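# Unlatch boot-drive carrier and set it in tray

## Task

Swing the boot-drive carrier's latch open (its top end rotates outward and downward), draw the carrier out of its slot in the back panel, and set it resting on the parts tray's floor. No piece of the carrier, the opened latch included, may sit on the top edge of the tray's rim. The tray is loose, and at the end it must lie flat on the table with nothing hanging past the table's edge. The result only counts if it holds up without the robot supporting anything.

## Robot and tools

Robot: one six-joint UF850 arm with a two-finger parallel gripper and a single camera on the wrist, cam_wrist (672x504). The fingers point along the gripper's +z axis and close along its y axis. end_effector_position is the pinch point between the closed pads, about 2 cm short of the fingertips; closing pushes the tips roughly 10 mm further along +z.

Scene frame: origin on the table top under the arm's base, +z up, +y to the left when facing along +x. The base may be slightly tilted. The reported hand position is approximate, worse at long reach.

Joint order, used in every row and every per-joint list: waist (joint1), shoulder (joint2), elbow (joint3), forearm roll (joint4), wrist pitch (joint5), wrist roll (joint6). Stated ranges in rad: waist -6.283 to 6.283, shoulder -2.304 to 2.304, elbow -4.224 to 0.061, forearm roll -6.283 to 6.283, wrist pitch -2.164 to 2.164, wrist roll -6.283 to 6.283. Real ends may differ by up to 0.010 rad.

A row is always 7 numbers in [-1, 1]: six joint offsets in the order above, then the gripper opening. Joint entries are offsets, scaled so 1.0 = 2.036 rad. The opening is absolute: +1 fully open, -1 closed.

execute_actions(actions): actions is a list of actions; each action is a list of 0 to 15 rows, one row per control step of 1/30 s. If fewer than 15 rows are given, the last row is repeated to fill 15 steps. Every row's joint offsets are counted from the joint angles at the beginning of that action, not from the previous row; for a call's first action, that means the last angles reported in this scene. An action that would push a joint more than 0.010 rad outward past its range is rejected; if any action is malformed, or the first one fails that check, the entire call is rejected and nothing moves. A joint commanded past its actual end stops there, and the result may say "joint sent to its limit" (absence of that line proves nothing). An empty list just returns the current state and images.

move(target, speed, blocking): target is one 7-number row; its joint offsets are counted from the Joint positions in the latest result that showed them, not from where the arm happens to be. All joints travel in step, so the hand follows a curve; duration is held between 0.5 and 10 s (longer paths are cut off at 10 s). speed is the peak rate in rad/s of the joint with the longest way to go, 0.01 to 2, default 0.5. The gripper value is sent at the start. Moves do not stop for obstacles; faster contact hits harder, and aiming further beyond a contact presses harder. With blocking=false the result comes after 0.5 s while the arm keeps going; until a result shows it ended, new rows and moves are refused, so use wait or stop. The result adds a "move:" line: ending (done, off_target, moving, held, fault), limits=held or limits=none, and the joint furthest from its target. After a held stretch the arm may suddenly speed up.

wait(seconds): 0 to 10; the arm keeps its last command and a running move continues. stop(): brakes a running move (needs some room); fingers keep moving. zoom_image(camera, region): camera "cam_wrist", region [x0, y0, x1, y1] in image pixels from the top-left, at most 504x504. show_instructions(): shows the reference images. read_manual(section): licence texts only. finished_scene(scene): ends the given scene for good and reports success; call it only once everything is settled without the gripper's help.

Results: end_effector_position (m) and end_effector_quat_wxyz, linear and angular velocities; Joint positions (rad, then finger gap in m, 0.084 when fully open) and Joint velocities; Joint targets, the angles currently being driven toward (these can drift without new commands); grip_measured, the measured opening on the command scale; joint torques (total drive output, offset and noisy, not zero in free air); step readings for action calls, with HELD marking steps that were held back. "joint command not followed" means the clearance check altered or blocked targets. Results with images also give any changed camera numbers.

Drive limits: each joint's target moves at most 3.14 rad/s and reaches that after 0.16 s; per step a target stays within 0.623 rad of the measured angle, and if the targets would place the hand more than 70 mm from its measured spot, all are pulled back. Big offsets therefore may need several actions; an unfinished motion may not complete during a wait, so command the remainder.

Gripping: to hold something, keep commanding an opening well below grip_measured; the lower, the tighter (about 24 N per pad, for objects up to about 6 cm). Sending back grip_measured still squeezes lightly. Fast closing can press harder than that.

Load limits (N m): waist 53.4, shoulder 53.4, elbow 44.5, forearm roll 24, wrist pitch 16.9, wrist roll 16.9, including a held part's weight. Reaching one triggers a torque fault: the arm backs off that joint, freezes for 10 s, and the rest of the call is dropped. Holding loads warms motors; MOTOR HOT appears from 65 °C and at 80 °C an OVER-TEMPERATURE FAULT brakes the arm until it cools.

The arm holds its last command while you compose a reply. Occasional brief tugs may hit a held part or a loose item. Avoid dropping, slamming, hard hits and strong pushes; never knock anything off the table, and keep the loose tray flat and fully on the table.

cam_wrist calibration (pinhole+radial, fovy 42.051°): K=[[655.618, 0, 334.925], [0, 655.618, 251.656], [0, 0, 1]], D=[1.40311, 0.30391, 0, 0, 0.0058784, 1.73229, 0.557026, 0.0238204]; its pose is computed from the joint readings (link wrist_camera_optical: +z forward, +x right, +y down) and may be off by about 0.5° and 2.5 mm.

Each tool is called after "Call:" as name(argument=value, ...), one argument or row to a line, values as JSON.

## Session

Call:
execute_actions(
  actions=[],
)

Call:
show_instructions(
)

Scene clock: 0.00 s.
end_effector_position=(+0.4863, +0.0190, +0.3079) grip_measured=+1.00 end_effector_quat_wxyz=(-0.014, +0.900, +0.435, -0.022) end_effector_velocity=(+0.000, +0.000, -0.000) end_effector_angular_velocity=(-0.001, +0.000, +0.001)
Joint names: [waist, shoulder, elbow, forearm roll, wrist pitch, wrist roll]
Joint positions: [-0.476 -0.745 -1.095  0.842 -1.063 -2.18   0.084]
Joint velocities: [ 0.001  0.001 -0.    -0.     0.001  0.001 -0.   ]
Joint torques (N m, as the arm reports them, + toward a larger angle): no reading
Joint targets: [-0.476 -0.745 -1.095 0.842 -1.063 -2.180]
camera_calibration (this result's frames):
cam_wrist: T_world_to_cam=[[0.789927, -0.613069, -0.0127169, -0.342889], [-0.613011, -0.790029, 0.00850396, 0.384245], [-0.0152602, 0.00107808, -0.999883, 0.448154], [0, 0, 0, 1]] pos_world=[0.513243, 0.0928664, 0.440474]

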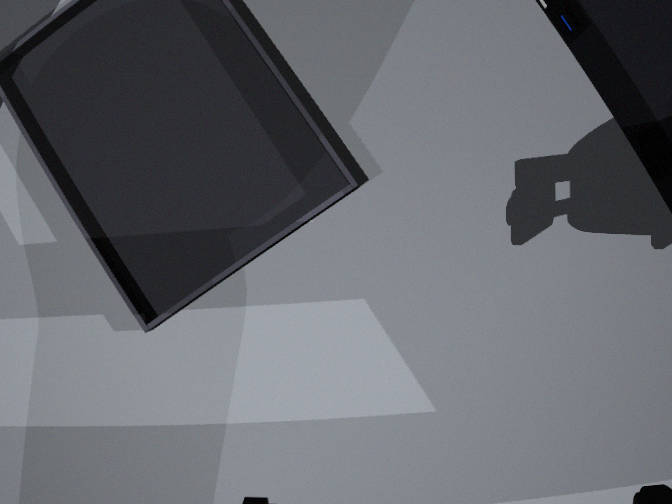

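Reference images for this scene: manual page 1, manual page 2.

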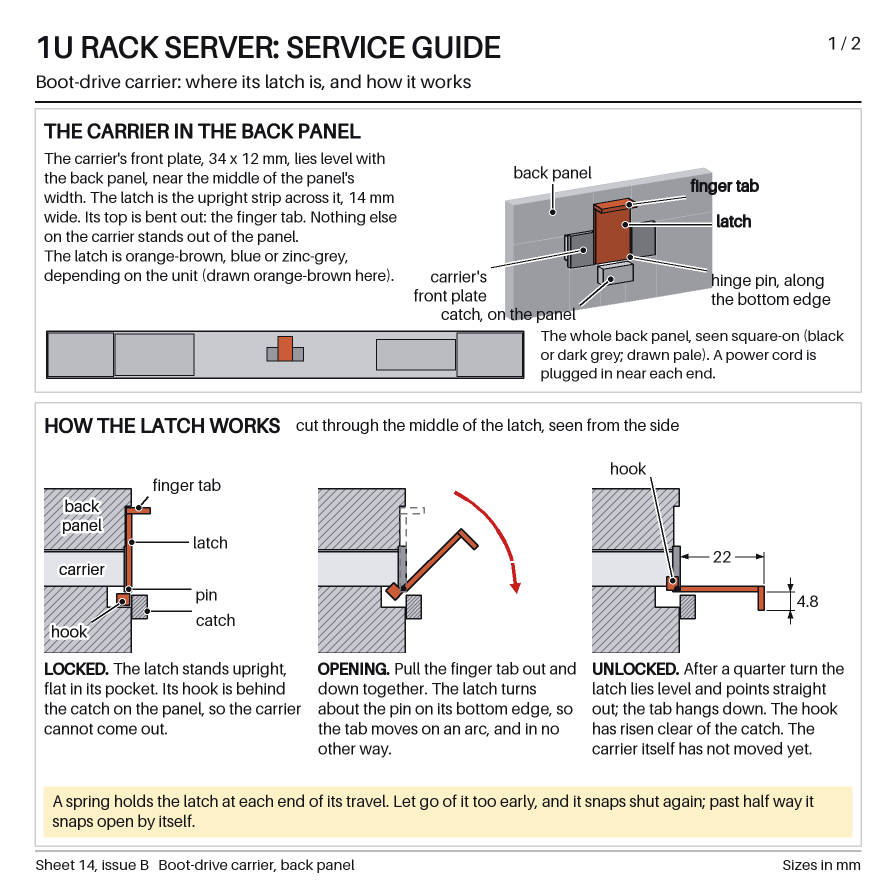

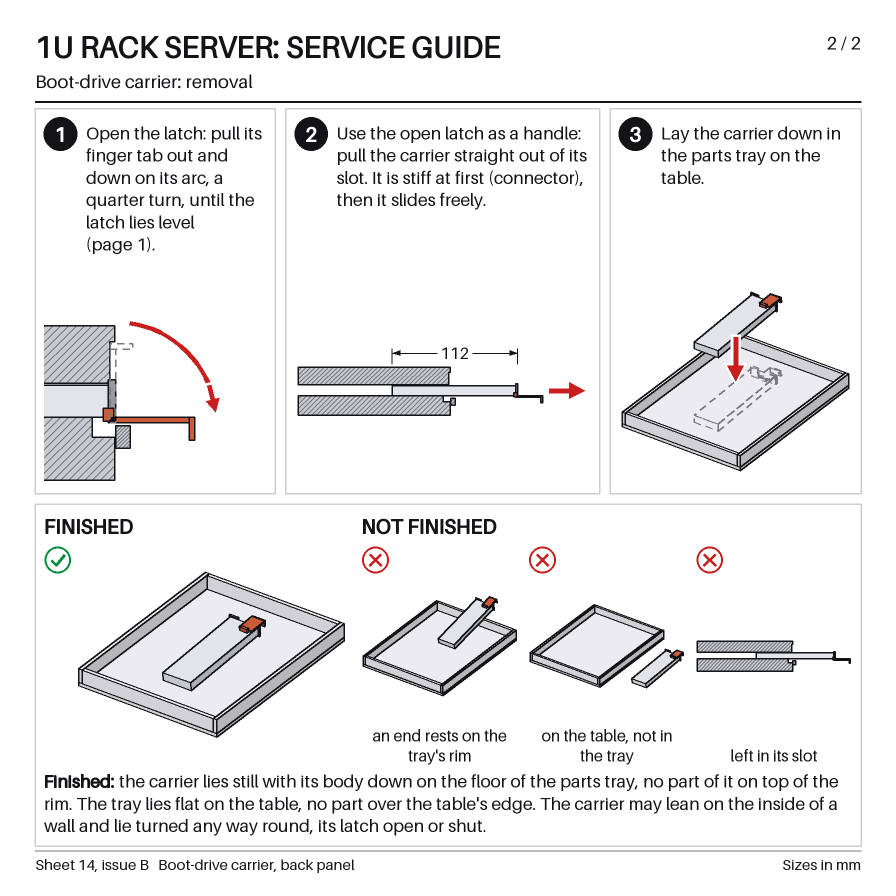

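Call:
move(
  target=[0.0221,-0.109,-0.1012,0.0486,0.0211,0.476,-0.45],
  speed=1.0,
)

Scene clock: 16.67 s.
end_effector_position=(+0.5507, -0.0394, +0.2602) grip_measured=-0.47 end_effector_quat_wxyz=(+0.000, +0.999, -0.049, -0.000) end_effector_velocity=(+0.000, -0.000, -0.000) end_effector_angular_velocity=(-0.000, +0.000, -0.002)
Joint names: [waist, shoulder, elbow, forearm roll, wrist pitch, wrist roll]
Joint positions: [-0.431 -0.966 -1.301  0.941 -1.02  -1.211  0.024]
Joint velocities: [ 0.001 -0.001 -0.002 -0.     0.     0.002 -0.   ]
Joint torques (N m, as the arm reports them, + toward a larger angle): [-24.93  28.82 -16.73   0.95  -0.21   0.78]
Joint targets: [-0.431 -0.967 -1.301 0.941 -1.020 -1.211]
move: done; limits=none; farthest joint: the waist, 0.000 radians from its target (0.045 radians at the start)
camera_calibration (this result's frames):
cam_wrist: T_world_to_cam=[[-0.0889575, -0.995489, 0.032999, 0.0268298], [-0.995933, 0.0884242, -0.0172859, 0.630203], [0.01429, -0.0344025, -0.999306, 0.38367], [0, 0, 0, 1]] pos_world=[0.624544, -0.0158173, 0.393412]

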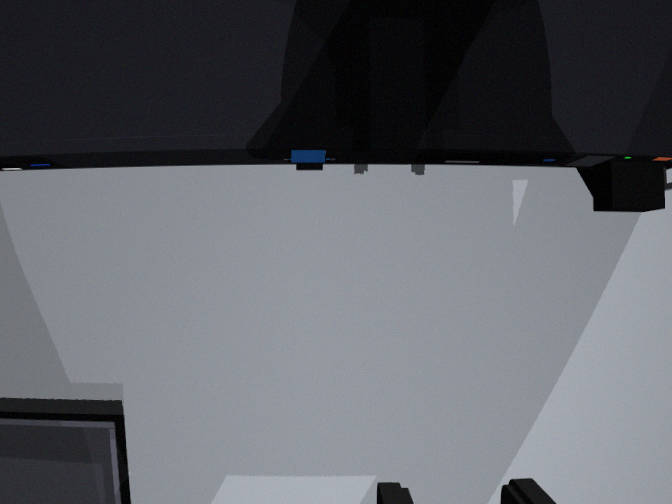

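Call:
zoom_image(
  camera="cam_wrist",
  region=[258,125,358,195],
)

Call:
zoom_image(
  camera="cam_wrist",
  region=[360,400,570,504],
)

Call:
zoom_image(
  camera="cam_wrist",
  region=[0,120,336,200],
)

Call:
zoom_image(
  camera="cam_wrist",
  region=[336,120,672,220],
)

Region (258, 125, 358, 195) of cam_wrist's 672x504 image, scaled by 5.040, with more detail than that image has; it fills the top 353 rows of this view, and the rest is white.

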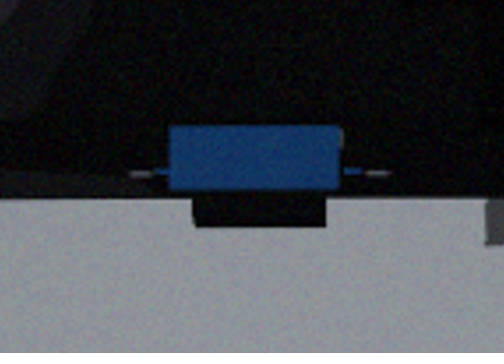

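Region (360, 400, 570, 504) of cam_wrist's 672x504 image, scaled by 2.400, with more detail than that image has; it fills the top 250 rows of this view, and the rest is white.

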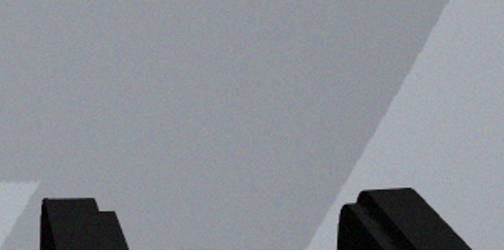

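Region (0, 120, 336, 200) of cam_wrist's 672x504 image, scaled by 1.500, with more detail than that image has; it fills the top 120 rows of this view, and the rest is white.

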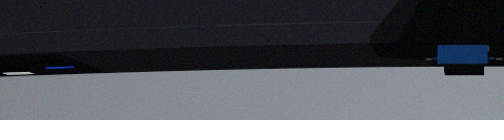

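Region (336, 120, 672, 220) of cam_wrist's 672x504 image, scaled by 1.500, with more detail than that image has; it fills the top 150 rows of this view, and the rest is white.

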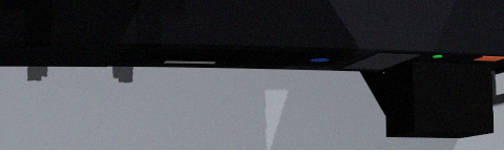

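Call:
move(
  target=[0.1123,-0.0957,-0.1153,0.0813,0.0225,0.0347,-0.45],
  speed=0.25,
)

Call:
zoom_image(
  camera="cam_wrist",
  region=[360,400,570,504],
)

Scene clock: 67.90 s.
end_effector_position=(+0.6441, -0.0093, +0.1325) grip_measured=-0.47 end_effector_quat_wxyz=(-0.000, +0.999, -0.040, -0.001) end_effector_velocity=(+0.001, +0.001, -0.002) end_effector_angular_velocity=(-0.000, +0.000, +0.001)
Joint names: [waist, shoulder, elbow, forearm roll, wrist pitch, wrist roll]
Joint positions: [-0.203 -1.161 -1.536  1.106 -0.975 -1.14   0.024]
Joint velocities: [ 0.003 -0.002 -0.003  0.002  0.001  0.001  0.   ]
Joint torques (N m, as the arm reports them, + toward a larger angle): [-28.54  33.   -15.04   0.51  -0.27   0.85]
Joint targets: [-0.202 -1.161 -1.536 1.107 -0.975 -1.140]
move: done; limits=none; farthest joint: the waist, 0.000 radians from its target (0.228 radians at the start)
camera_calibration (this result's frames):
cam_wrist: T_world_to_cam=[[-0.0700372, -0.997032, 0.0319753, 0.0573057], [-0.997442, 0.069535, -0.0165579, 0.719113], [0.0142853, -0.0330532, -0.999351, 0.255812], [0, 0, 0, 1]] pos_world=[0.717633, 0.0155875, 0.265721]

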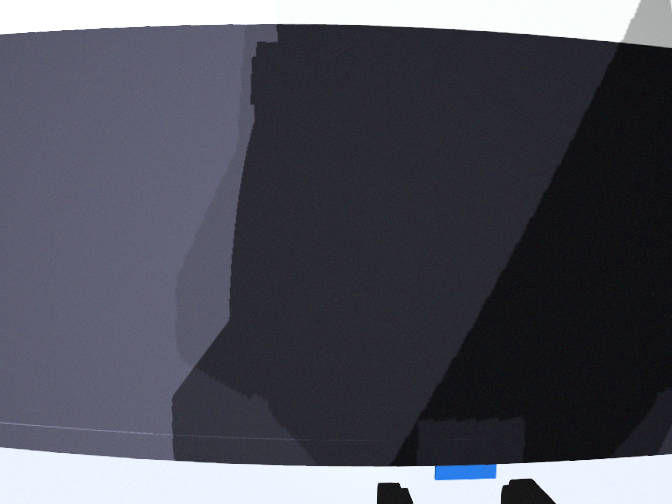

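Region (360, 400, 570, 504) of cam_wrist's 672x504 image, scaled by 2.400, with more detail than that image has; it fills the top 250 rows of this view, and the rest is white.

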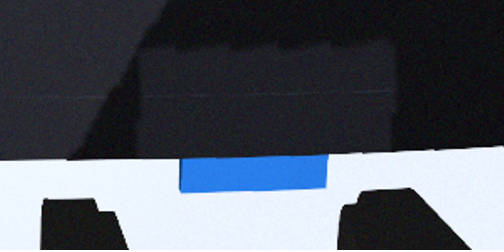

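Call:
move(
  target=[0.00069,-0.00679,-0.01421,-0.00396,-0.00307,0.00818,-0.55],
  speed=0.04,
)

Call:
zoom_image(
  camera="cam_wrist",
  region=[400,464,540,504],
)

Scene clock: 82.37 s.
end_effector_position=(+0.6512, -0.0106, +0.1325) grip_measured=-0.57 end_effector_quat_wxyz=(-0.000, +0.999, -0.040, -0.001) end_effector_velocity=(+0.001, -0.000, -0.000) end_effector_angular_velocity=(-0.001, -0.000, -0.000)
Joint names: [waist, shoulder, elbow, forearm roll, wrist pitch, wrist roll]
Joint positions: [-0.201 -1.175 -1.564  1.098 -0.981 -1.124  0.019]
Joint velocities: [ 0.    -0.002 -0.003 -0.001  0.001  0.002  0.   ]
Joint torques (N m, as the arm reports them, + toward a larger angle): [-27.    32.93 -15.2   -0.17  -0.38   0.81]
Joint targets: [-0.201 -1.175 -1.565 1.098 -0.981 -1.124]
move: done; limits=none; farthest joint: the elbow, 0.001 radians from its target (0.029 radians at the start)
camera_calibration (this result's frames):
cam_wrist: T_world_to_cam=[[-0.0700854, -0.997024, 0.0321048, 0.0564622], [-0.99744, 0.0695831, -0.0165054, 0.72629], [0.0142223, -0.0331794, -0.999348, 0.255717], [0, 0, 0, 1]] pos_world=[0.724751, 0.0142411, 0.265725]

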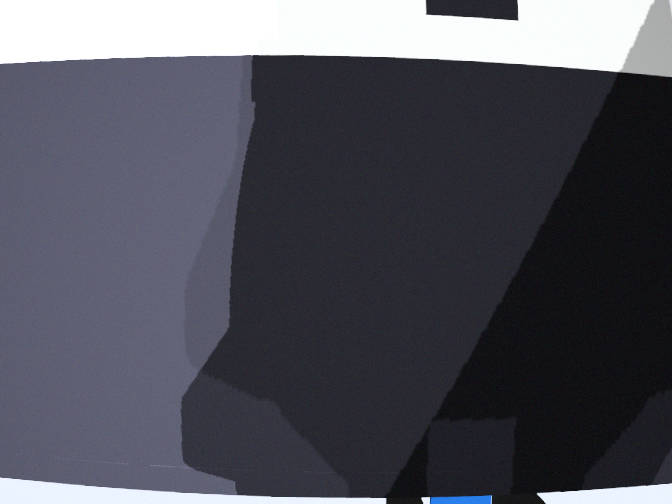

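Region (400, 464, 540, 504) of cam_wrist's 672x504 image, scaled by 3.600, with more detail than that image has; it fills the top 144 rows of this view, and the rest is white.

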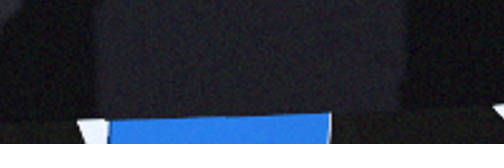

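Call:
execute_actions(
  actions=[
    [[0,-0.0003,-0.0007,-0.0002,-0.0001,0.0004,-0.55],[0,-0.0008,-0.0015,-0.0004,-0.0003,0.0008,-0.55],[0,-0.0008,-0.0015,-0.0004,-0.0003,0.0008,-0.57],[0,-0.0008,-0.0015,-0.0004,-0.0003,0.0008,-0.59],[0,-0.0008,-0.0015,-0.0004,-0.0003,0.0008,-0.61],[0,-0.0008,-0.0015,-0.0004,-0.0003,0.0008,-0.63],[0,-0.0008,-0.0015,-0.0004,-0.0003,0.0008,-0.65],[0,-0.0008,-0.0015,-0.0004,-0.0003,0.0008,-0.67],[0,-0.0008,-0.0015,-0.0004,-0.0003,0.0008,-0.69],[0,-0.0008,-0.0015,-0.0004,-0.0003,0.0008,-0.72],[0,-0.0008,-0.0015,-0.0004,-0.0003,0.0008,-0.75],[0,-0.0008,-0.0015,-0.0004,-0.0003,0.0008,-0.78],[0,-0.0008,-0.0015,-0.0004,-0.0003,0.0008,-0.81],[0,-0.0008,-0.0015,-0.0004,-0.0003,0.0008,-0.85],[0,-0.0008,-0.0015,-0.0004,-0.0003,0.0008,-0.9]],
  ],
)

Scene clock: 96.87 s.
end_effector_position=(+0.6519, -0.0108, +0.1325) grip_measured=-0.75 end_effector_quat_wxyz=(-0.000, +0.999, -0.040, -0.001) end_effector_velocity=(+0.000, -0.000, -0.000) end_effector_angular_velocity=(-0.001, -0.000, -0.000)
Joint names: [waist, shoulder, elbow, forearm roll, wrist pitch, wrist roll]
Joint positions: [-0.201 -1.176 -1.567  1.098 -0.982 -1.122  0.011]
Joint velocities: [-0.    -0.    -0.    -0.     0.001  0.     0.   ]
Joint torques (N m, as the arm reports them, + toward a larger angle): [-26.26  34.7  -14.46   0.32   0.03   0.88]
Joint targets: [-0.201 -1.176 -1.567 1.098 -0.982 -1.122]
Step readings (joint positions):
0: [-0.201 -1.175 -1.565 1.098 -0.981 -1.124]
1: [-0.201 -1.175 -1.565 1.098 -0.981 -1.124]
2: [-0.201 -1.175 -1.565 1.098 -0.981 -1.124]
4: [-0.201 -1.175 -1.566 1.098 -0.981 -1.123]
8: [-0.201 -1.176 -1.567 1.098 -0.981 -1.123]
15: Joint positions above
camera_calibration (this result's frames):
cam_wrist: T_world_to_cam=[[-0.0701422, -0.997031, 0.0317725, 0.0564393], [-0.997438, 0.0696513, -0.0163057, 0.726907], [0.0140443, -0.0328348, -0.999362, 0.255783], [0, 0, 0, 1]] pos_world=[0.725411, 0.0140403, 0.265679]

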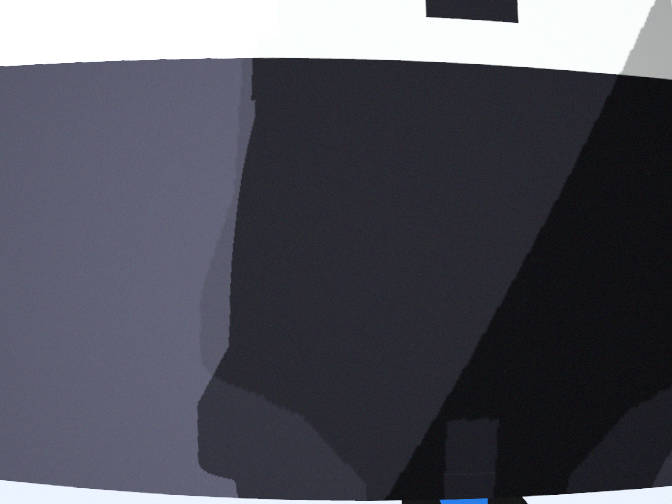

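Call:
execute_actions(
  actions=[
    [[0,0.0003,0.0007,0.0002,0.0002,-0.0004,-0.92],[0,0.0006,0.0015,0.0005,0.0004,-0.001,-0.92],[-0.00007,0.00107,0.00269,0.00093,0.0007,-0.00177,-0.92],[-0.00008,0.00157,0.004,0.00142,0.00106,-0.00265,-0.92],[-0.00008,0.00206,0.0053,0.00192,0.00142,-0.00354,-0.92],[-0.00003,0.00298,0.00788,0.00297,0.00217,-0.00532,-0.92],[0.00008,0.00381,0.01037,0.00408,0.00294,-0.0071,-0.92],[0.00025,0.00456,0.01277,0.00523,0.00373,-0.00886,-0.92],[0.00048,0.00521,0.01508,0.00643,0.00454,-0.0106,-0.92],[0.00076,0.00578,0.01728,0.00766,0.00536,-0.01232,-0.92],[0.0011,0.00625,0.01935,0.00891,0.00618,-0.01398,-0.92],[0.00149,0.00663,0.02129,0.01019,0.007,-0.01561,-0.92],[0.00171,0.00677,0.0222,0.01084,0.00742,-0.0164,-0.92],[0.00194,0.0069,0.0231,0.01149,0.00783,-0.01719,-0.92]],
  ],
)

Call:
wait(
  seconds=0.4,
)

Scene clock: 139.40 s.
end_effector_position=(+0.6420, -0.0101, +0.1281) grip_measured=-0.75 end_effector_quat_wxyz=(-0.001, +0.999, -0.040, -0.001) end_effector_velocity=(-0.029, +0.003, -0.022) end_effector_angular_velocity=(+0.005, +0.007, -0.003)
Joint names: [waist, shoulder, elbow, forearm roll, wrist pitch, wrist roll]
Joint positions: [-0.199 -1.164 -1.531  1.114 -0.97  -1.149  0.011]
Joint velocities: [ 0.017  0.02   0.097  0.055  0.032 -0.074  0.002]
Joint torques (N m, as the arm reports them, + toward a larger angle): [-24.47  32.86 -13.95   0.29   0.21   0.67]
Joint targets: [-0.197 -1.162 -1.520 1.121 -0.966 -1.157]
Step readings (joint positions):
0: [-0.201 -1.176 -1.567 1.098 -0.982 -1.122]
1: [-0.201 -1.176 -1.567 1.098 -0.982 -1.122]
2: [-0.201 -1.176 -1.567 1.098 -0.981 -1.122]
4: [-0.201 -1.176 -1.566 1.098 -0.981 -1.123]
8: [-0.201 -1.172 -1.558 1.101 -0.978 -1.129]
15: Joint positions above
camera_calibration (this result's frames):
cam_wrist: T_world_to_cam=[[-0.0703256, -0.997029, 0.0314255, 0.0567641], [-0.997425, 0.0698395, -0.0163073, 0.716972], [0.0140641, -0.0324914, -0.999373, 0.251536], [0, 0, 0, 1]] pos_world=[0.71558, 0.0146953, 0.261286]

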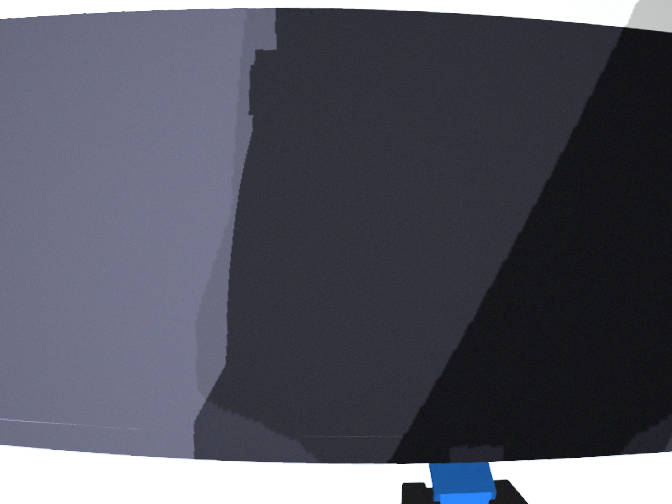

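Scene clock: 139.80 s.
end_effector_position=(+0.6392, -0.0098, +0.1257) grip_measured=-0.74 end_effector_quat_wxyz=(-0.000, +0.999, -0.040, -0.001) end_effector_velocity=(-0.000, -0.000, +0.000) end_effector_angular_velocity=(+0.000, -0.001, -0.000)
Joint names: [waist, shoulder, elbow, forearm roll, wrist pitch, wrist roll]
Joint positions: [-0.197 -1.162 -1.52   1.121 -0.966 -1.157  0.011]
Joint velocities: [-0.     0.     0.001  0.002  0.001 -0.002 -0.   ]
Joint torques (N m, as the arm reports them, + toward a larger angle): [-28.7   30.58 -14.7    1.24   0.28   1.04]
Joint targets: [-0.197 -1.162 -1.520 1.121 -0.966 -1.157]
wait: 0.40 s; at rest by 0.33 s
camera_calibration (this result's frames):
cam_wrist: T_world_to_cam=[[-0.0701548, -0.997029, 0.0317995, 0.0567352], [-0.997437, 0.0696624, -0.0163375, 0.714139], [0.0140737, -0.0328642, -0.999361, 0.249168], [0, 0, 0, 1]] pos_world=[0.712782, 0.0150067, 0.258872]

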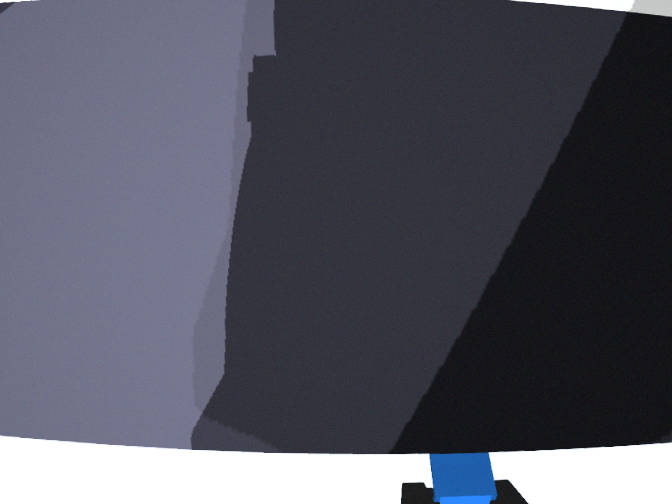

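Call:
execute_actions(
  actions=[
    [[0.00015,0.00005,0.0005,0.0004,0.00025,-0.00045,-0.92],[0.0003,0.0001,0.001,0.0008,0.0005,-0.0009,-0.92],[0.00063,0.00017,0.00197,0.00165,0.00099,-0.00186,-0.92],[0.00098,0.00018,0.00284,0.00248,0.00148,-0.00274,-0.92],[0.00133,0.00018,0.00371,0.00331,0.00196,-0.00362,-0.92],[0.0021,0.00002,0.00516,0.00495,0.00291,-0.00524,-0.92],[0.00294,-0.00029,0.00635,0.00658,0.00383,-0.00674,-0.92],[0.00383,-0.00076,0.00724,0.00817,0.0047,-0.00808,-0.92],[0.00477,-0.00139,0.00784,0.00973,0.00553,-0.00926,-0.92],[0.00575,-0.00216,0.00815,0.01122,0.0063,-0.01027,-0.92],[0.00676,-0.00309,0.00815,0.01266,0.00702,-0.01111,-0.92],[0.00728,-0.00361,0.008,0.01333,0.00735,-0.01144,-0.92],[0.0078,-0.00414,0.00786,0.01401,0.00767,-0.01176,-0.92],[0.00811,-0.00447,0.00771,0.01439,0.00785,-0.01191,-0.92],[0.00842,-0.00481,0.00756,0.01476,0.00802,-0.01206,-0.92]],
  ],
)

Call:
wait(
  seconds=0.4,
)

Call:
zoom_image(
  camera="cam_wrist",
  region=[380,404,560,504],
)

Scene clock: 169.07 s.
end_effector_position=(+0.6338, -0.0094, +0.1133) grip_measured=-0.72 end_effector_quat_wxyz=(-0.001, +0.999, -0.040, -0.001) end_effector_velocity=(-0.005, +0.001, -0.034) end_effector_angular_velocity=(-0.001, +0.001, +0.001)
Joint names: [waist, shoulder, elbow, forearm roll, wrist pitch, wrist roll]
Joint positions: [-0.185 -1.168 -1.505  1.144 -0.954 -1.177  0.012]
Joint velocities: [ 0.039 -0.031  0.008  0.057  0.028 -0.037  0.001]
Joint torques (N m, as the arm reports them, + toward a larger angle): [-29.12  37.37 -17.28   0.38   0.46   0.76]
Joint targets: [-0.180 -1.172 -1.505 1.151 -0.950 -1.182]
Step readings (joint positions):
0: [-0.197 -1.162 -1.520 1.121 -0.966 -1.157]
1: [-0.197 -1.162 -1.520 1.121 -0.966 -1.157]
2: [-0.197 -1.162 -1.520 1.121 -0.966 -1.157]
4: [-0.197 -1.162 -1.519 1.122 -0.965 -1.158]
8: [-0.195 -1.162 -1.514 1.127 -0.963 -1.164]
15: Joint positions above
camera_calibration (this result's frames):
cam_wrist: T_world_to_cam=[[-0.0706592, -0.997006, 0.0313994, 0.0575359], [-0.997419, 0.0702171, -0.0149654, 0.708319], [0.0127158, -0.0323758, -0.999395, 0.237724], [0, 0, 0, 1]] pos_world=[0.707534, 0.015324, 0.246374]

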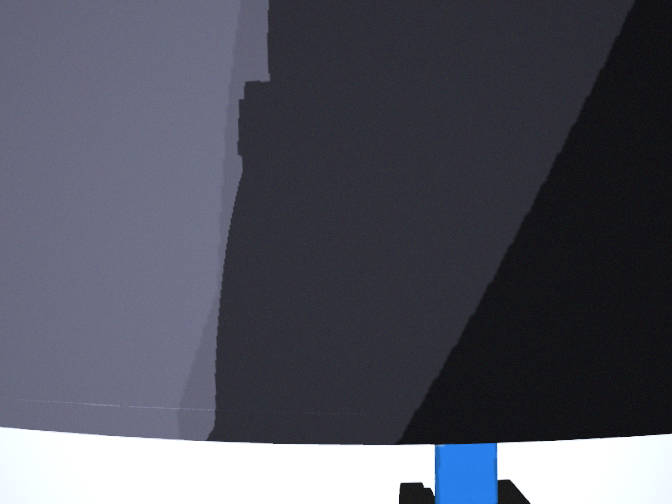

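Scene clock: 169.47 s.
end_effector_position=(+0.6337, -0.0094, +0.1095) grip_measured=-0.72 end_effector_quat_wxyz=(-0.000, +0.999, -0.040, -0.001) end_effector_velocity=(+0.001, +0.000, -0.000) end_effector_angular_velocity=(+0.000, -0.002, +0.000)
Joint names: [waist, shoulder, elbow, forearm roll, wrist pitch, wrist roll]
Joint positions: [-0.18  -1.172 -1.505  1.151 -0.95  -1.182  0.012]
Joint velocities: [ 0.    -0.    -0.001  0.002  0.    -0.001 -0.   ]
Joint torques (N m, as the arm reports them, + toward a larger angle): [-28.7   36.77 -17.63   2.22   0.88   0.91]
Joint targets: [-0.180 -1.172 -1.505 1.151 -0.950 -1.182]
wait: 0.40 s; at rest by 0.30 s
camera_calibration (this result's frames):
cam_wrist: T_world_to_cam=[[-0.070368, -0.997008, 0.0319799, 0.0573664], [-0.99743, 0.0698927, -0.0157459, 0.708256], [0.0134637, -0.0330057, -0.999364, 0.233485], [0, 0, 0, 1]] pos_world=[0.707329, 0.0153992, 0.242655]

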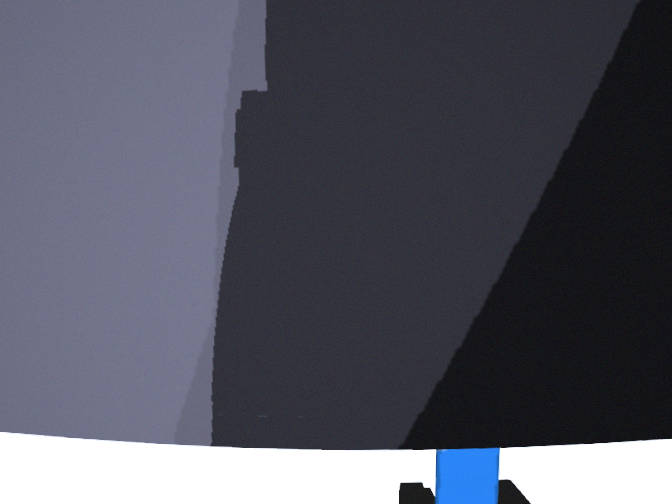

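Region (380, 404, 560, 504) of cam_wrist's 672x504 image, scaled by 2.800, with more detail than that image has.

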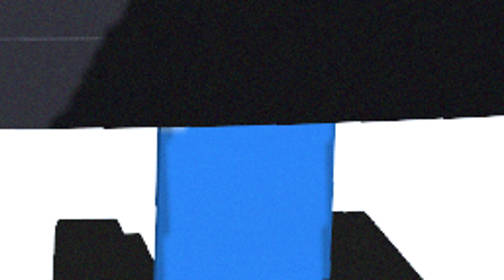

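Call:
execute_actions(
  actions=[
    [[0,0,0,0,0,0,-0.7],[0,0,0,0,0,0,-0.64],[0,0,0,0,0,0,-0.58],[0,0,0,0,0,0,-0.52],[0,0,0,0,0,0,-0.5],[0,0,0,0,0,0,-0.5],[0.0001,-0.0007,-0.0016,-0.0005,-0.0003,0.001,-0.5],[0.0002,-0.0017,-0.0038,-0.0012,-0.0008,0.0023,-0.5],[0.0003,-0.0028,-0.0062,-0.0019,-0.0013,0.0038,-0.5],[0.0005,-0.0039,-0.0086,-0.0026,-0.0018,0.0053,-0.5],[0.0006,-0.005,-0.011,-0.0034,-0.0023,0.0068,-0.5],[0.0007,-0.0061,-0.0135,-0.0041,-0.0028,0.0083,-0.5],[0.0008,-0.0071,-0.0157,-0.0048,-0.0033,0.0097,-0.5],[0.0009,-0.008,-0.0177,-0.0054,-0.0037,0.0109,-0.5],[0.001,-0.0086,-0.019,-0.0058,-0.004,0.0117,-0.5]],
  ],
)

Call:
wait(
  seconds=0.4,
)

Call:
execute_actions(
  actions=[
    [[0,0,0,0,0,0,-0.54],[0,0,0,0,0,0,-0.57],[0,0,0,0,0,0,-0.6],[0,0,0,0,0,0,-0.63],[0,0,0,0,0,0,-0.66],[0,0,0,0,0,0,-0.69],[0,0,0,0,0,0,-0.72],[0,0,0,0,0,0,-0.75],[0,0,0,0,0,0,-0.78],[0,0,0,0,0,0,-0.82],[0,0,0,0,0,0,-0.86],[0,0,0,0,0,0,-0.9],[0,0,0,0,0,0,-0.95],[0,0,0,0,0,0,-1]],
  ],
)

Scene clock: 188.67 s.
end_effector_position=(+0.6396, -0.0103, +0.1097) grip_measured=-0.52 end_effector_quat_wxyz=(-0.000, +0.999, -0.040, -0.001) end_effector_velocity=(+0.031, -0.004, -0.001) end_effector_angular_velocity=(+0.003, +0.003, +0.001)
Joint names: [waist, shoulder, elbow, forearm roll, wrist pitch, wrist roll]
Joint positions: [-0.179 -1.182 -1.527  1.144 -0.954 -1.168  0.021]
Joint velocities: [ 0.007 -0.057 -0.123 -0.039 -0.029  0.076  0.   ]
Joint torques (N m, as the arm reports them, + toward a larger angle): [-27.82  34.31 -14.14   0.35  -0.31   0.82]
Joint targets: [-0.178 -1.189 -1.544 1.139 -0.958 -1.158]
Step readings (joint positions):
0: [-0.180 -1.172 -1.505 1.151 -0.950 -1.182]
1: [-0.180 -1.172 -1.505 1.151 -0.950 -1.182]
2: [-0.180 -1.172 -1.505 1.151 -0.950 -1.182]
4: [-0.180 -1.172 -1.506 1.151 -0.948 -1.182]
8: [-0.181 -1.172 -1.507 1.151 -0.948 -1.181]
15: Joint positions above
camera_calibration (this result's frames):
cam_wrist: T_world_to_cam=[[-0.0702061, -0.997004, 0.0324697, 0.0567076], [-0.997433, 0.0697021, -0.0164046, 0.714254], [0.0140922, -0.033538, -0.999338, 0.233112], [0, 0, 0, 1]] pos_world=[0.713117, 0.0145708, 0.242833]

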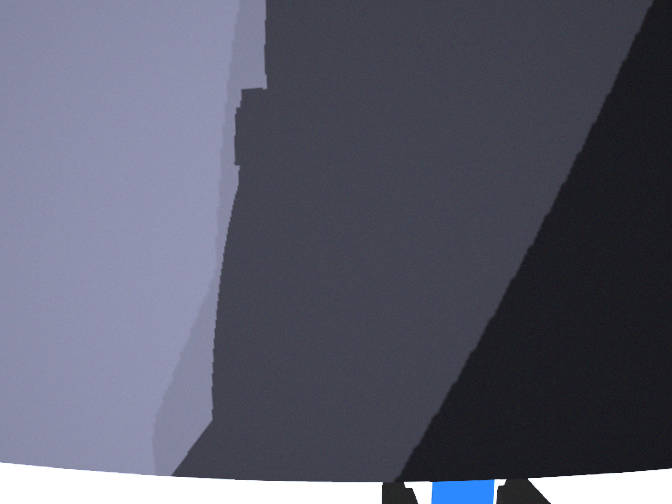

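Scene clock: 189.07 s.
end_effector_position=(+0.6436, -0.0108, +0.1096) grip_measured=-0.52 end_effector_quat_wxyz=(-0.000, +0.999, -0.040, -0.001) end_effector_velocity=(+0.002, +0.000, +0.001) end_effector_angular_velocity=(-0.001, -0.001, +0.002)
Joint names: [waist, shoulder, elbow, forearm roll, wrist pitch, wrist roll]
Joint positions: [-0.178 -1.189 -1.543  1.139 -0.958 -1.158  0.021]
Joint velocities: [ 0.    -0.001 -0.005 -0.001 -0.     0.001 -0.   ]
Joint torques (N m, as the arm reports them, + toward a larger angle): [-26.5   31.76 -14.63   0.08  -0.23   0.82]
Joint targets: [-0.178 -1.189 -1.544 1.139 -0.958 -1.158]
wait: 0.40 s; no rest
camera_calibration (this result's frames):
cam_wrist: T_world_to_cam=[[-0.0703108, -0.997014, 0.0319269, 0.056637], [-0.997433, 0.0698322, -0.0158659, 0.718277], [0.013589, -0.0329605, -0.999364, 0.233278], [0, 0, 0, 1]] pos_world=[0.717245, 0.013998, 0.242718]

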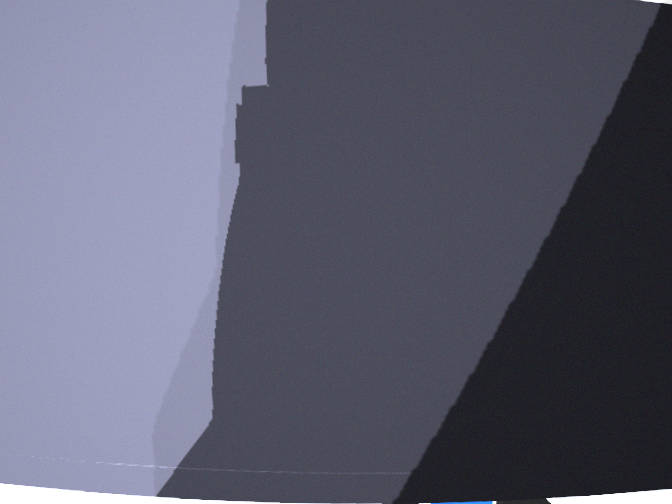

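Scene clock: 189.57 s.
end_effector_position=(+0.6437, -0.0104, +0.1096) grip_measured=-0.70 end_effector_quat_wxyz=(-0.001, +0.999, -0.040, -0.001) end_effector_velocity=(+0.001, -0.001, +0.000) end_effector_angular_velocity=(-0.002, -0.002, -0.000)
Joint names: [waist, shoulder, elbow, forearm roll, wrist pitch, wrist roll]
Joint positions: [-0.178 -1.189 -1.543  1.139 -0.959 -1.158  0.013]
Joint velocities: [-0.     0.    -0.     0.     0.002  0.    -0.   ]
Joint torques (N m, as the arm reports them, + toward a larger angle): [-30.35  32.54 -14.24   0.33   1.05   0.99]
Joint targets: [-0.178 -1.189 -1.543 1.139 -0.958 -1.158]
Step readings (joint positions):
0: [-0.178 -1.189 -1.543 1.139 -0.958 -1.158]
1: [-0.178 -1.189 -1.543 1.139 -0.958 -1.158]
2: [-0.178 -1.189 -1.543 1.139 -0.958 -1.158]
4: [-0.178 -1.189 -1.543 1.139 -0.958 -1.158]
8: [-0.178 -1.189 -1.543 1.139 -0.959 -1.158]
15: Joint positions above
camera_calibration (this result's frames):
cam_wrist: T_world_to_cam=[[-0.0699341, -0.997072, 0.0309262, 0.0569457], [-0.997463, 0.0694801, -0.0155186, 0.71827], [0.0133244, -0.031933, -0.999401, 0.233482], [0, 0, 0, 1]] pos_world=[0.717319, 0.0143293, 0.242728]

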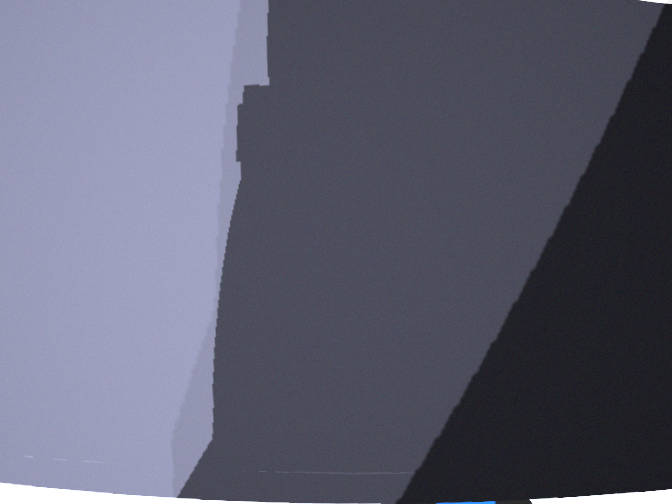

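Call:
move(
  target=[-0.0010,0.0086,0.0190,0.0058,0.0040,-0.0117,-1],
  speed=0.04,
)

Scene clock: 195.97 s.
end_effector_position=(+0.6333, -0.0094, +0.1093) grip_measured=-0.70 end_effector_quat_wxyz=(-0.001, +0.999, -0.040, -0.001) end_effector_velocity=(-0.000, +0.001, +0.000) end_effector_angular_velocity=(+0.001, -0.001, +0.001)
Joint names: [waist, shoulder, elbow, forearm roll, wrist pitch, wrist roll]
Joint positions: [-0.18  -1.172 -1.504  1.15  -0.95  -1.182  0.013]
Joint velocities: [ 0.     0.001  0.002  0.002 -0.    -0.002  0.   ]
Joint torques (N m, as the arm reports them, + toward a larger angle): [-26.47  32.45 -13.35   0.51  -0.21   0.88]
Joint targets: [-0.180 -1.172 -1.505 1.151 -0.951 -1.182]
move: done; limits=none; farthest joint: the shoulder, 0.001 radians from its target (0.018 radians at the start)
camera_calibration (this result's frames):
cam_wrist: T_world_to_cam=[[-0.070671, -0.996999, 0.0315867, 0.0575699], [-0.997418, 0.0702248, -0.01502, 0.707752], [0.0127568, -0.0325666, -0.999388, 0.233754], [0, 0, 0, 1]] pos_world=[0.707011, 0.0153079, 0.242423]

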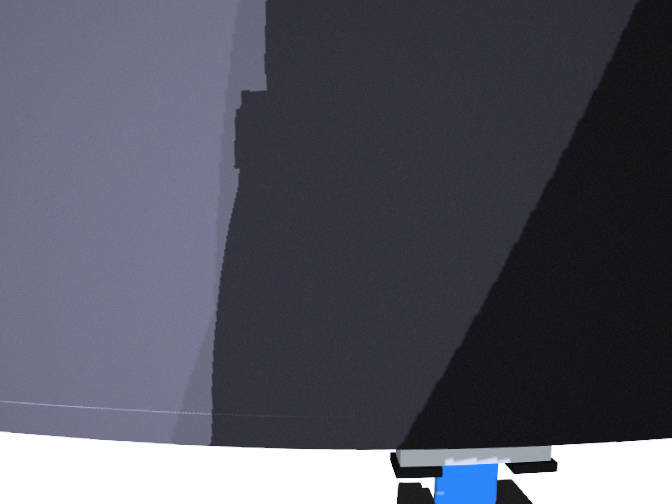

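Call:
move(
  target=[-0.0035,0.0192,0.0441,0.0138,0.0089,-0.0290,-1],
  speed=0.15,
)

Call:
move(
  target=[-0.0055,0.0236,0.0575,0.0193,0.0114,-0.0404,-1],
  speed=0.17,
)

Scene clock: 204.07 s.
end_effector_position=(+0.6087, -0.0071, +0.1097) grip_measured=-0.70 end_effector_quat_wxyz=(-0.001, +0.999, -0.040, -0.001) end_effector_velocity=(-0.000, +0.000, +0.000) end_effector_angular_velocity=(-0.001, -0.001, -0.000)
Joint names: [waist, shoulder, elbow, forearm roll, wrist pitch, wrist roll]
Joint positions: [-0.187 -1.133 -1.415  1.178 -0.932 -1.241  0.013]
Joint velocities: [-0.     0.001  0.002  0.001  0.001 -0.001 -0.   ]
Joint torques (N m, as the arm reports them, + toward a larger angle): [-26.29  32.66 -14.75   0.02  -0.24   0.82]
Joint targets: [-0.187 -1.133 -1.414 1.179 -0.932 -1.241]
move: done; limits=none; farthest joint: the elbow, 0.001 radians from its target (0.090 radians at the start)
camera_calibration (this result's frames):
cam_wrist: T_world_to_cam=[[-0.0704839, -0.997013, 0.0315612, 0.0580501], [-0.997427, 0.0700284, -0.015315, 0.683079], [0.0130591, -0.0325595, -0.999384, 0.234342], [0, 0, 0, 1]] pos_world=[0.682353, 0.0176719, 0.242827]

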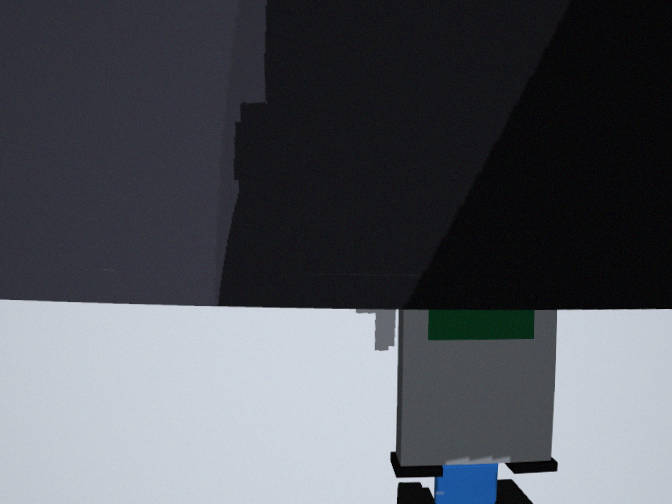

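Scene clock: 205.27 s.
end_effector_position=(+0.5740, -0.0045, +0.1099) grip_measured=-0.70 end_effector_quat_wxyz=(-0.000, +0.999, -0.040, -0.001) end_effector_velocity=(-0.000, +0.000, -0.000) end_effector_angular_velocity=(-0.001, -0.000, +0.000)
Joint names: [waist, shoulder, elbow, forearm roll, wrist pitch, wrist roll]
Joint positions: [-0.198 -1.085 -1.298  1.218 -0.909 -1.323  0.013]
Joint velocities: [ 0.     0.001  0.002  0.001  0.001 -0.002 -0.   ]
Joint torques (N m, as the arm reports them, + toward a larger angle): [-24.45  32.3  -14.46   0.14  -0.14   0.96]
Joint targets: [-0.199 -1.085 -1.298 1.218 -0.909 -1.323]
move: done; limits=none; farthest joint: the wrist roll, 0.001 radians from its target (0.083 radians at the start)
camera_calibration (this result's frames):
cam_wrist: T_world_to_cam=[[-0.0705103, -0.996996, 0.0320527, 0.0581582], [-0.997418, 0.0700297, -0.0158802, 0.648422], [0.0135879, -0.0330897, -0.99936, 0.234746], [0, 0, 0, 1]] pos_world=[0.64766, 0.0203423, 0.243028]

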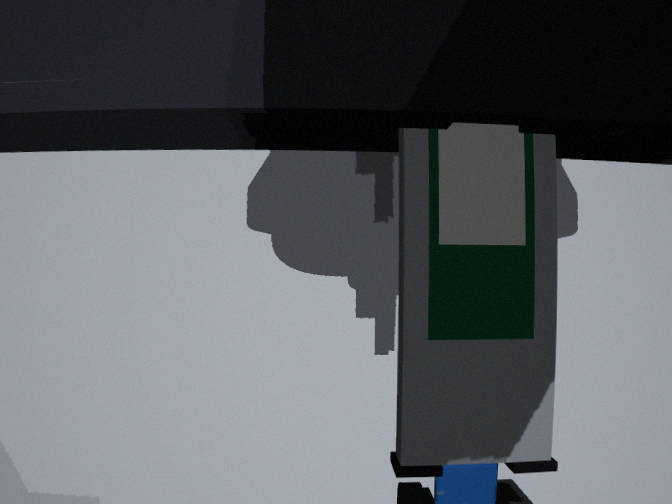

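Call:
execute_actions(
  actions=[
    [[0,0,0,0,0,0,-0.68],[0,0,0,0,0,0,-0.62],[0,0,0,0,0,0,-0.55],[0,0,0,0,0,0,-0.4],[0,0,0,0,0,0,-0.2],[0,0,0,0,0,0,0],[0,0,0,0,0,0,0.15]],
  ],
)

Call:
move(
  target=[0.0026,-0.0423,-0.1173,-0.0480,-0.0284,0.0857,0.15],
  speed=0.3,
)

Call:
zoom_image(
  camera="cam_wrist",
  region=[300,404,640,504],
)

Scene clock: 222.37 s.
end_effector_position=(+0.5740, -0.0045, +0.1099) grip_measured=+0.14 end_effector_quat_wxyz=(-0.000, +0.999, -0.040, -0.001) end_effector_velocity=(+0.000, +0.000, -0.000) end_effector_angular_velocity=(+0.001, +0.000, +0.002)
Joint names: [waist, shoulder, elbow, forearm roll, wrist pitch, wrist roll]
Joint positions: [-0.198 -1.085 -1.298  1.218 -0.909 -1.323  0.05 ]
Joint velocities: [ 0.    -0.    -0.    -0.    -0.001 -0.001  0.001]
Joint torques (N m, as the arm reports them, + toward a larger angle): [-24.47  32.5  -13.68   0.7   -0.27   0.8 ]
Joint targets: [-0.198 -1.085 -1.298 1.218 -0.909 -1.323]
Step readings (joint positions):
0: [-0.199 -1.085 -1.298 1.218 -0.909 -1.323]
1: [-0.199 -1.085 -1.298 1.218 -0.909 -1.323]
2: [-0.199 -1.085 -1.298 1.218 -0.909 -1.323]
4: [-0.199 -1.085 -1.298 1.218 -0.909 -1.323]
8: [-0.199 -1.085 -1.298 1.218 -0.909 -1.323]
15: Joint positions above
camera_calibration (this result's frames):
cam_wrist: T_world_to_cam=[[-0.0705112, -0.996996, 0.0320532, 0.0581583], [-0.997418, 0.0700303, -0.0158852, 0.648423], [0.0135928, -0.0330905, -0.99936, 0.234746], [0, 0, 0, 1]] pos_world=[0.647659, 0.0203422, 0.243031]

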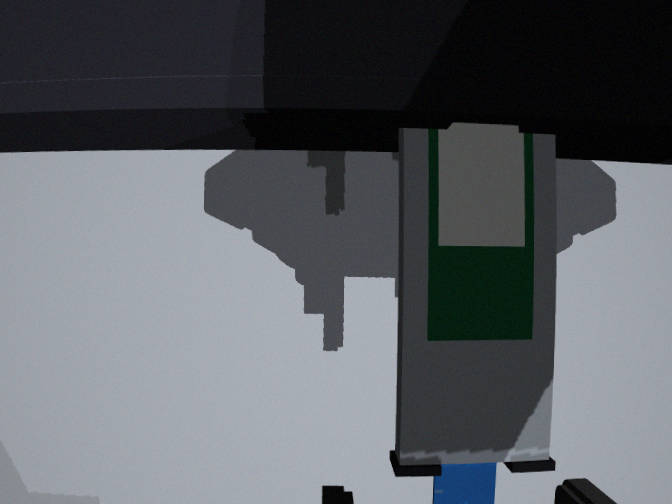

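Scene clock: 223.77 s.
end_effector_position=(+0.6436, -0.0100, +0.1234) grip_measured=+0.14 end_effector_quat_wxyz=(-0.000, +0.999, -0.040, -0.000) end_effector_velocity=(+0.001, -0.000, +0.000) end_effector_angular_velocity=(-0.002, -0.001, +0.001)
Joint names: [waist, shoulder, elbow, forearm roll, wrist pitch, wrist roll]
Joint positions: [-0.193 -1.171 -1.537  1.12  -0.967 -1.148  0.05 ]
Joint velocities: [ 0.001 -0.001 -0.004 -0.001  0.002  0.002  0.   ]
Joint torques (N m, as the arm reports them, + toward a larger angle): [-29.13  34.98 -15.33   1.1    0.01   0.88]
Joint targets: [-0.193 -1.171 -1.537 1.120 -0.967 -1.148]
move: done; limits=none; farthest joint: the waist, 0.000 radians from its target (0.006 radians at the start)
camera_calibration (this result's frames):
cam_wrist: T_world_to_cam=[[-0.0705747, -0.996979, 0.0324488, 0.0571316], [-0.997402, 0.0700586, -0.0167792, 0.718479], [0.0144552, -0.0335487, -0.999333, 0.246603], [0, 0, 0, 1]] pos_world=[0.71708, 0.0148966, 0.25664]

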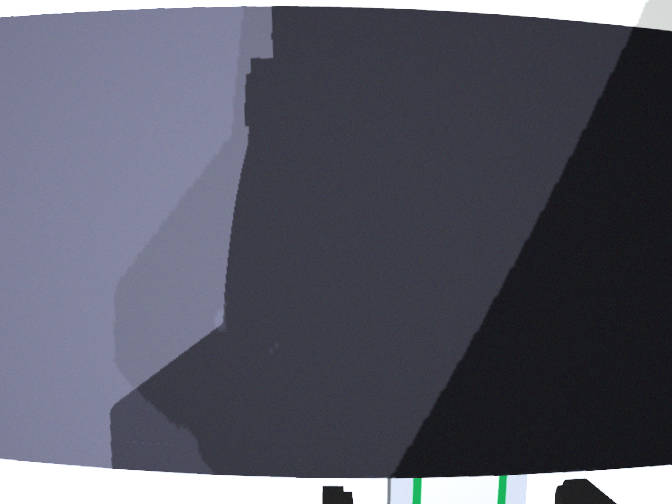

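Region (300, 404, 640, 504) of cam_wrist's 672x504 image, scaled by 1.482, with more detail than that image has; it fills the top 148 rows of this view, and the rest is white.

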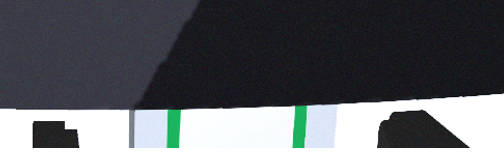

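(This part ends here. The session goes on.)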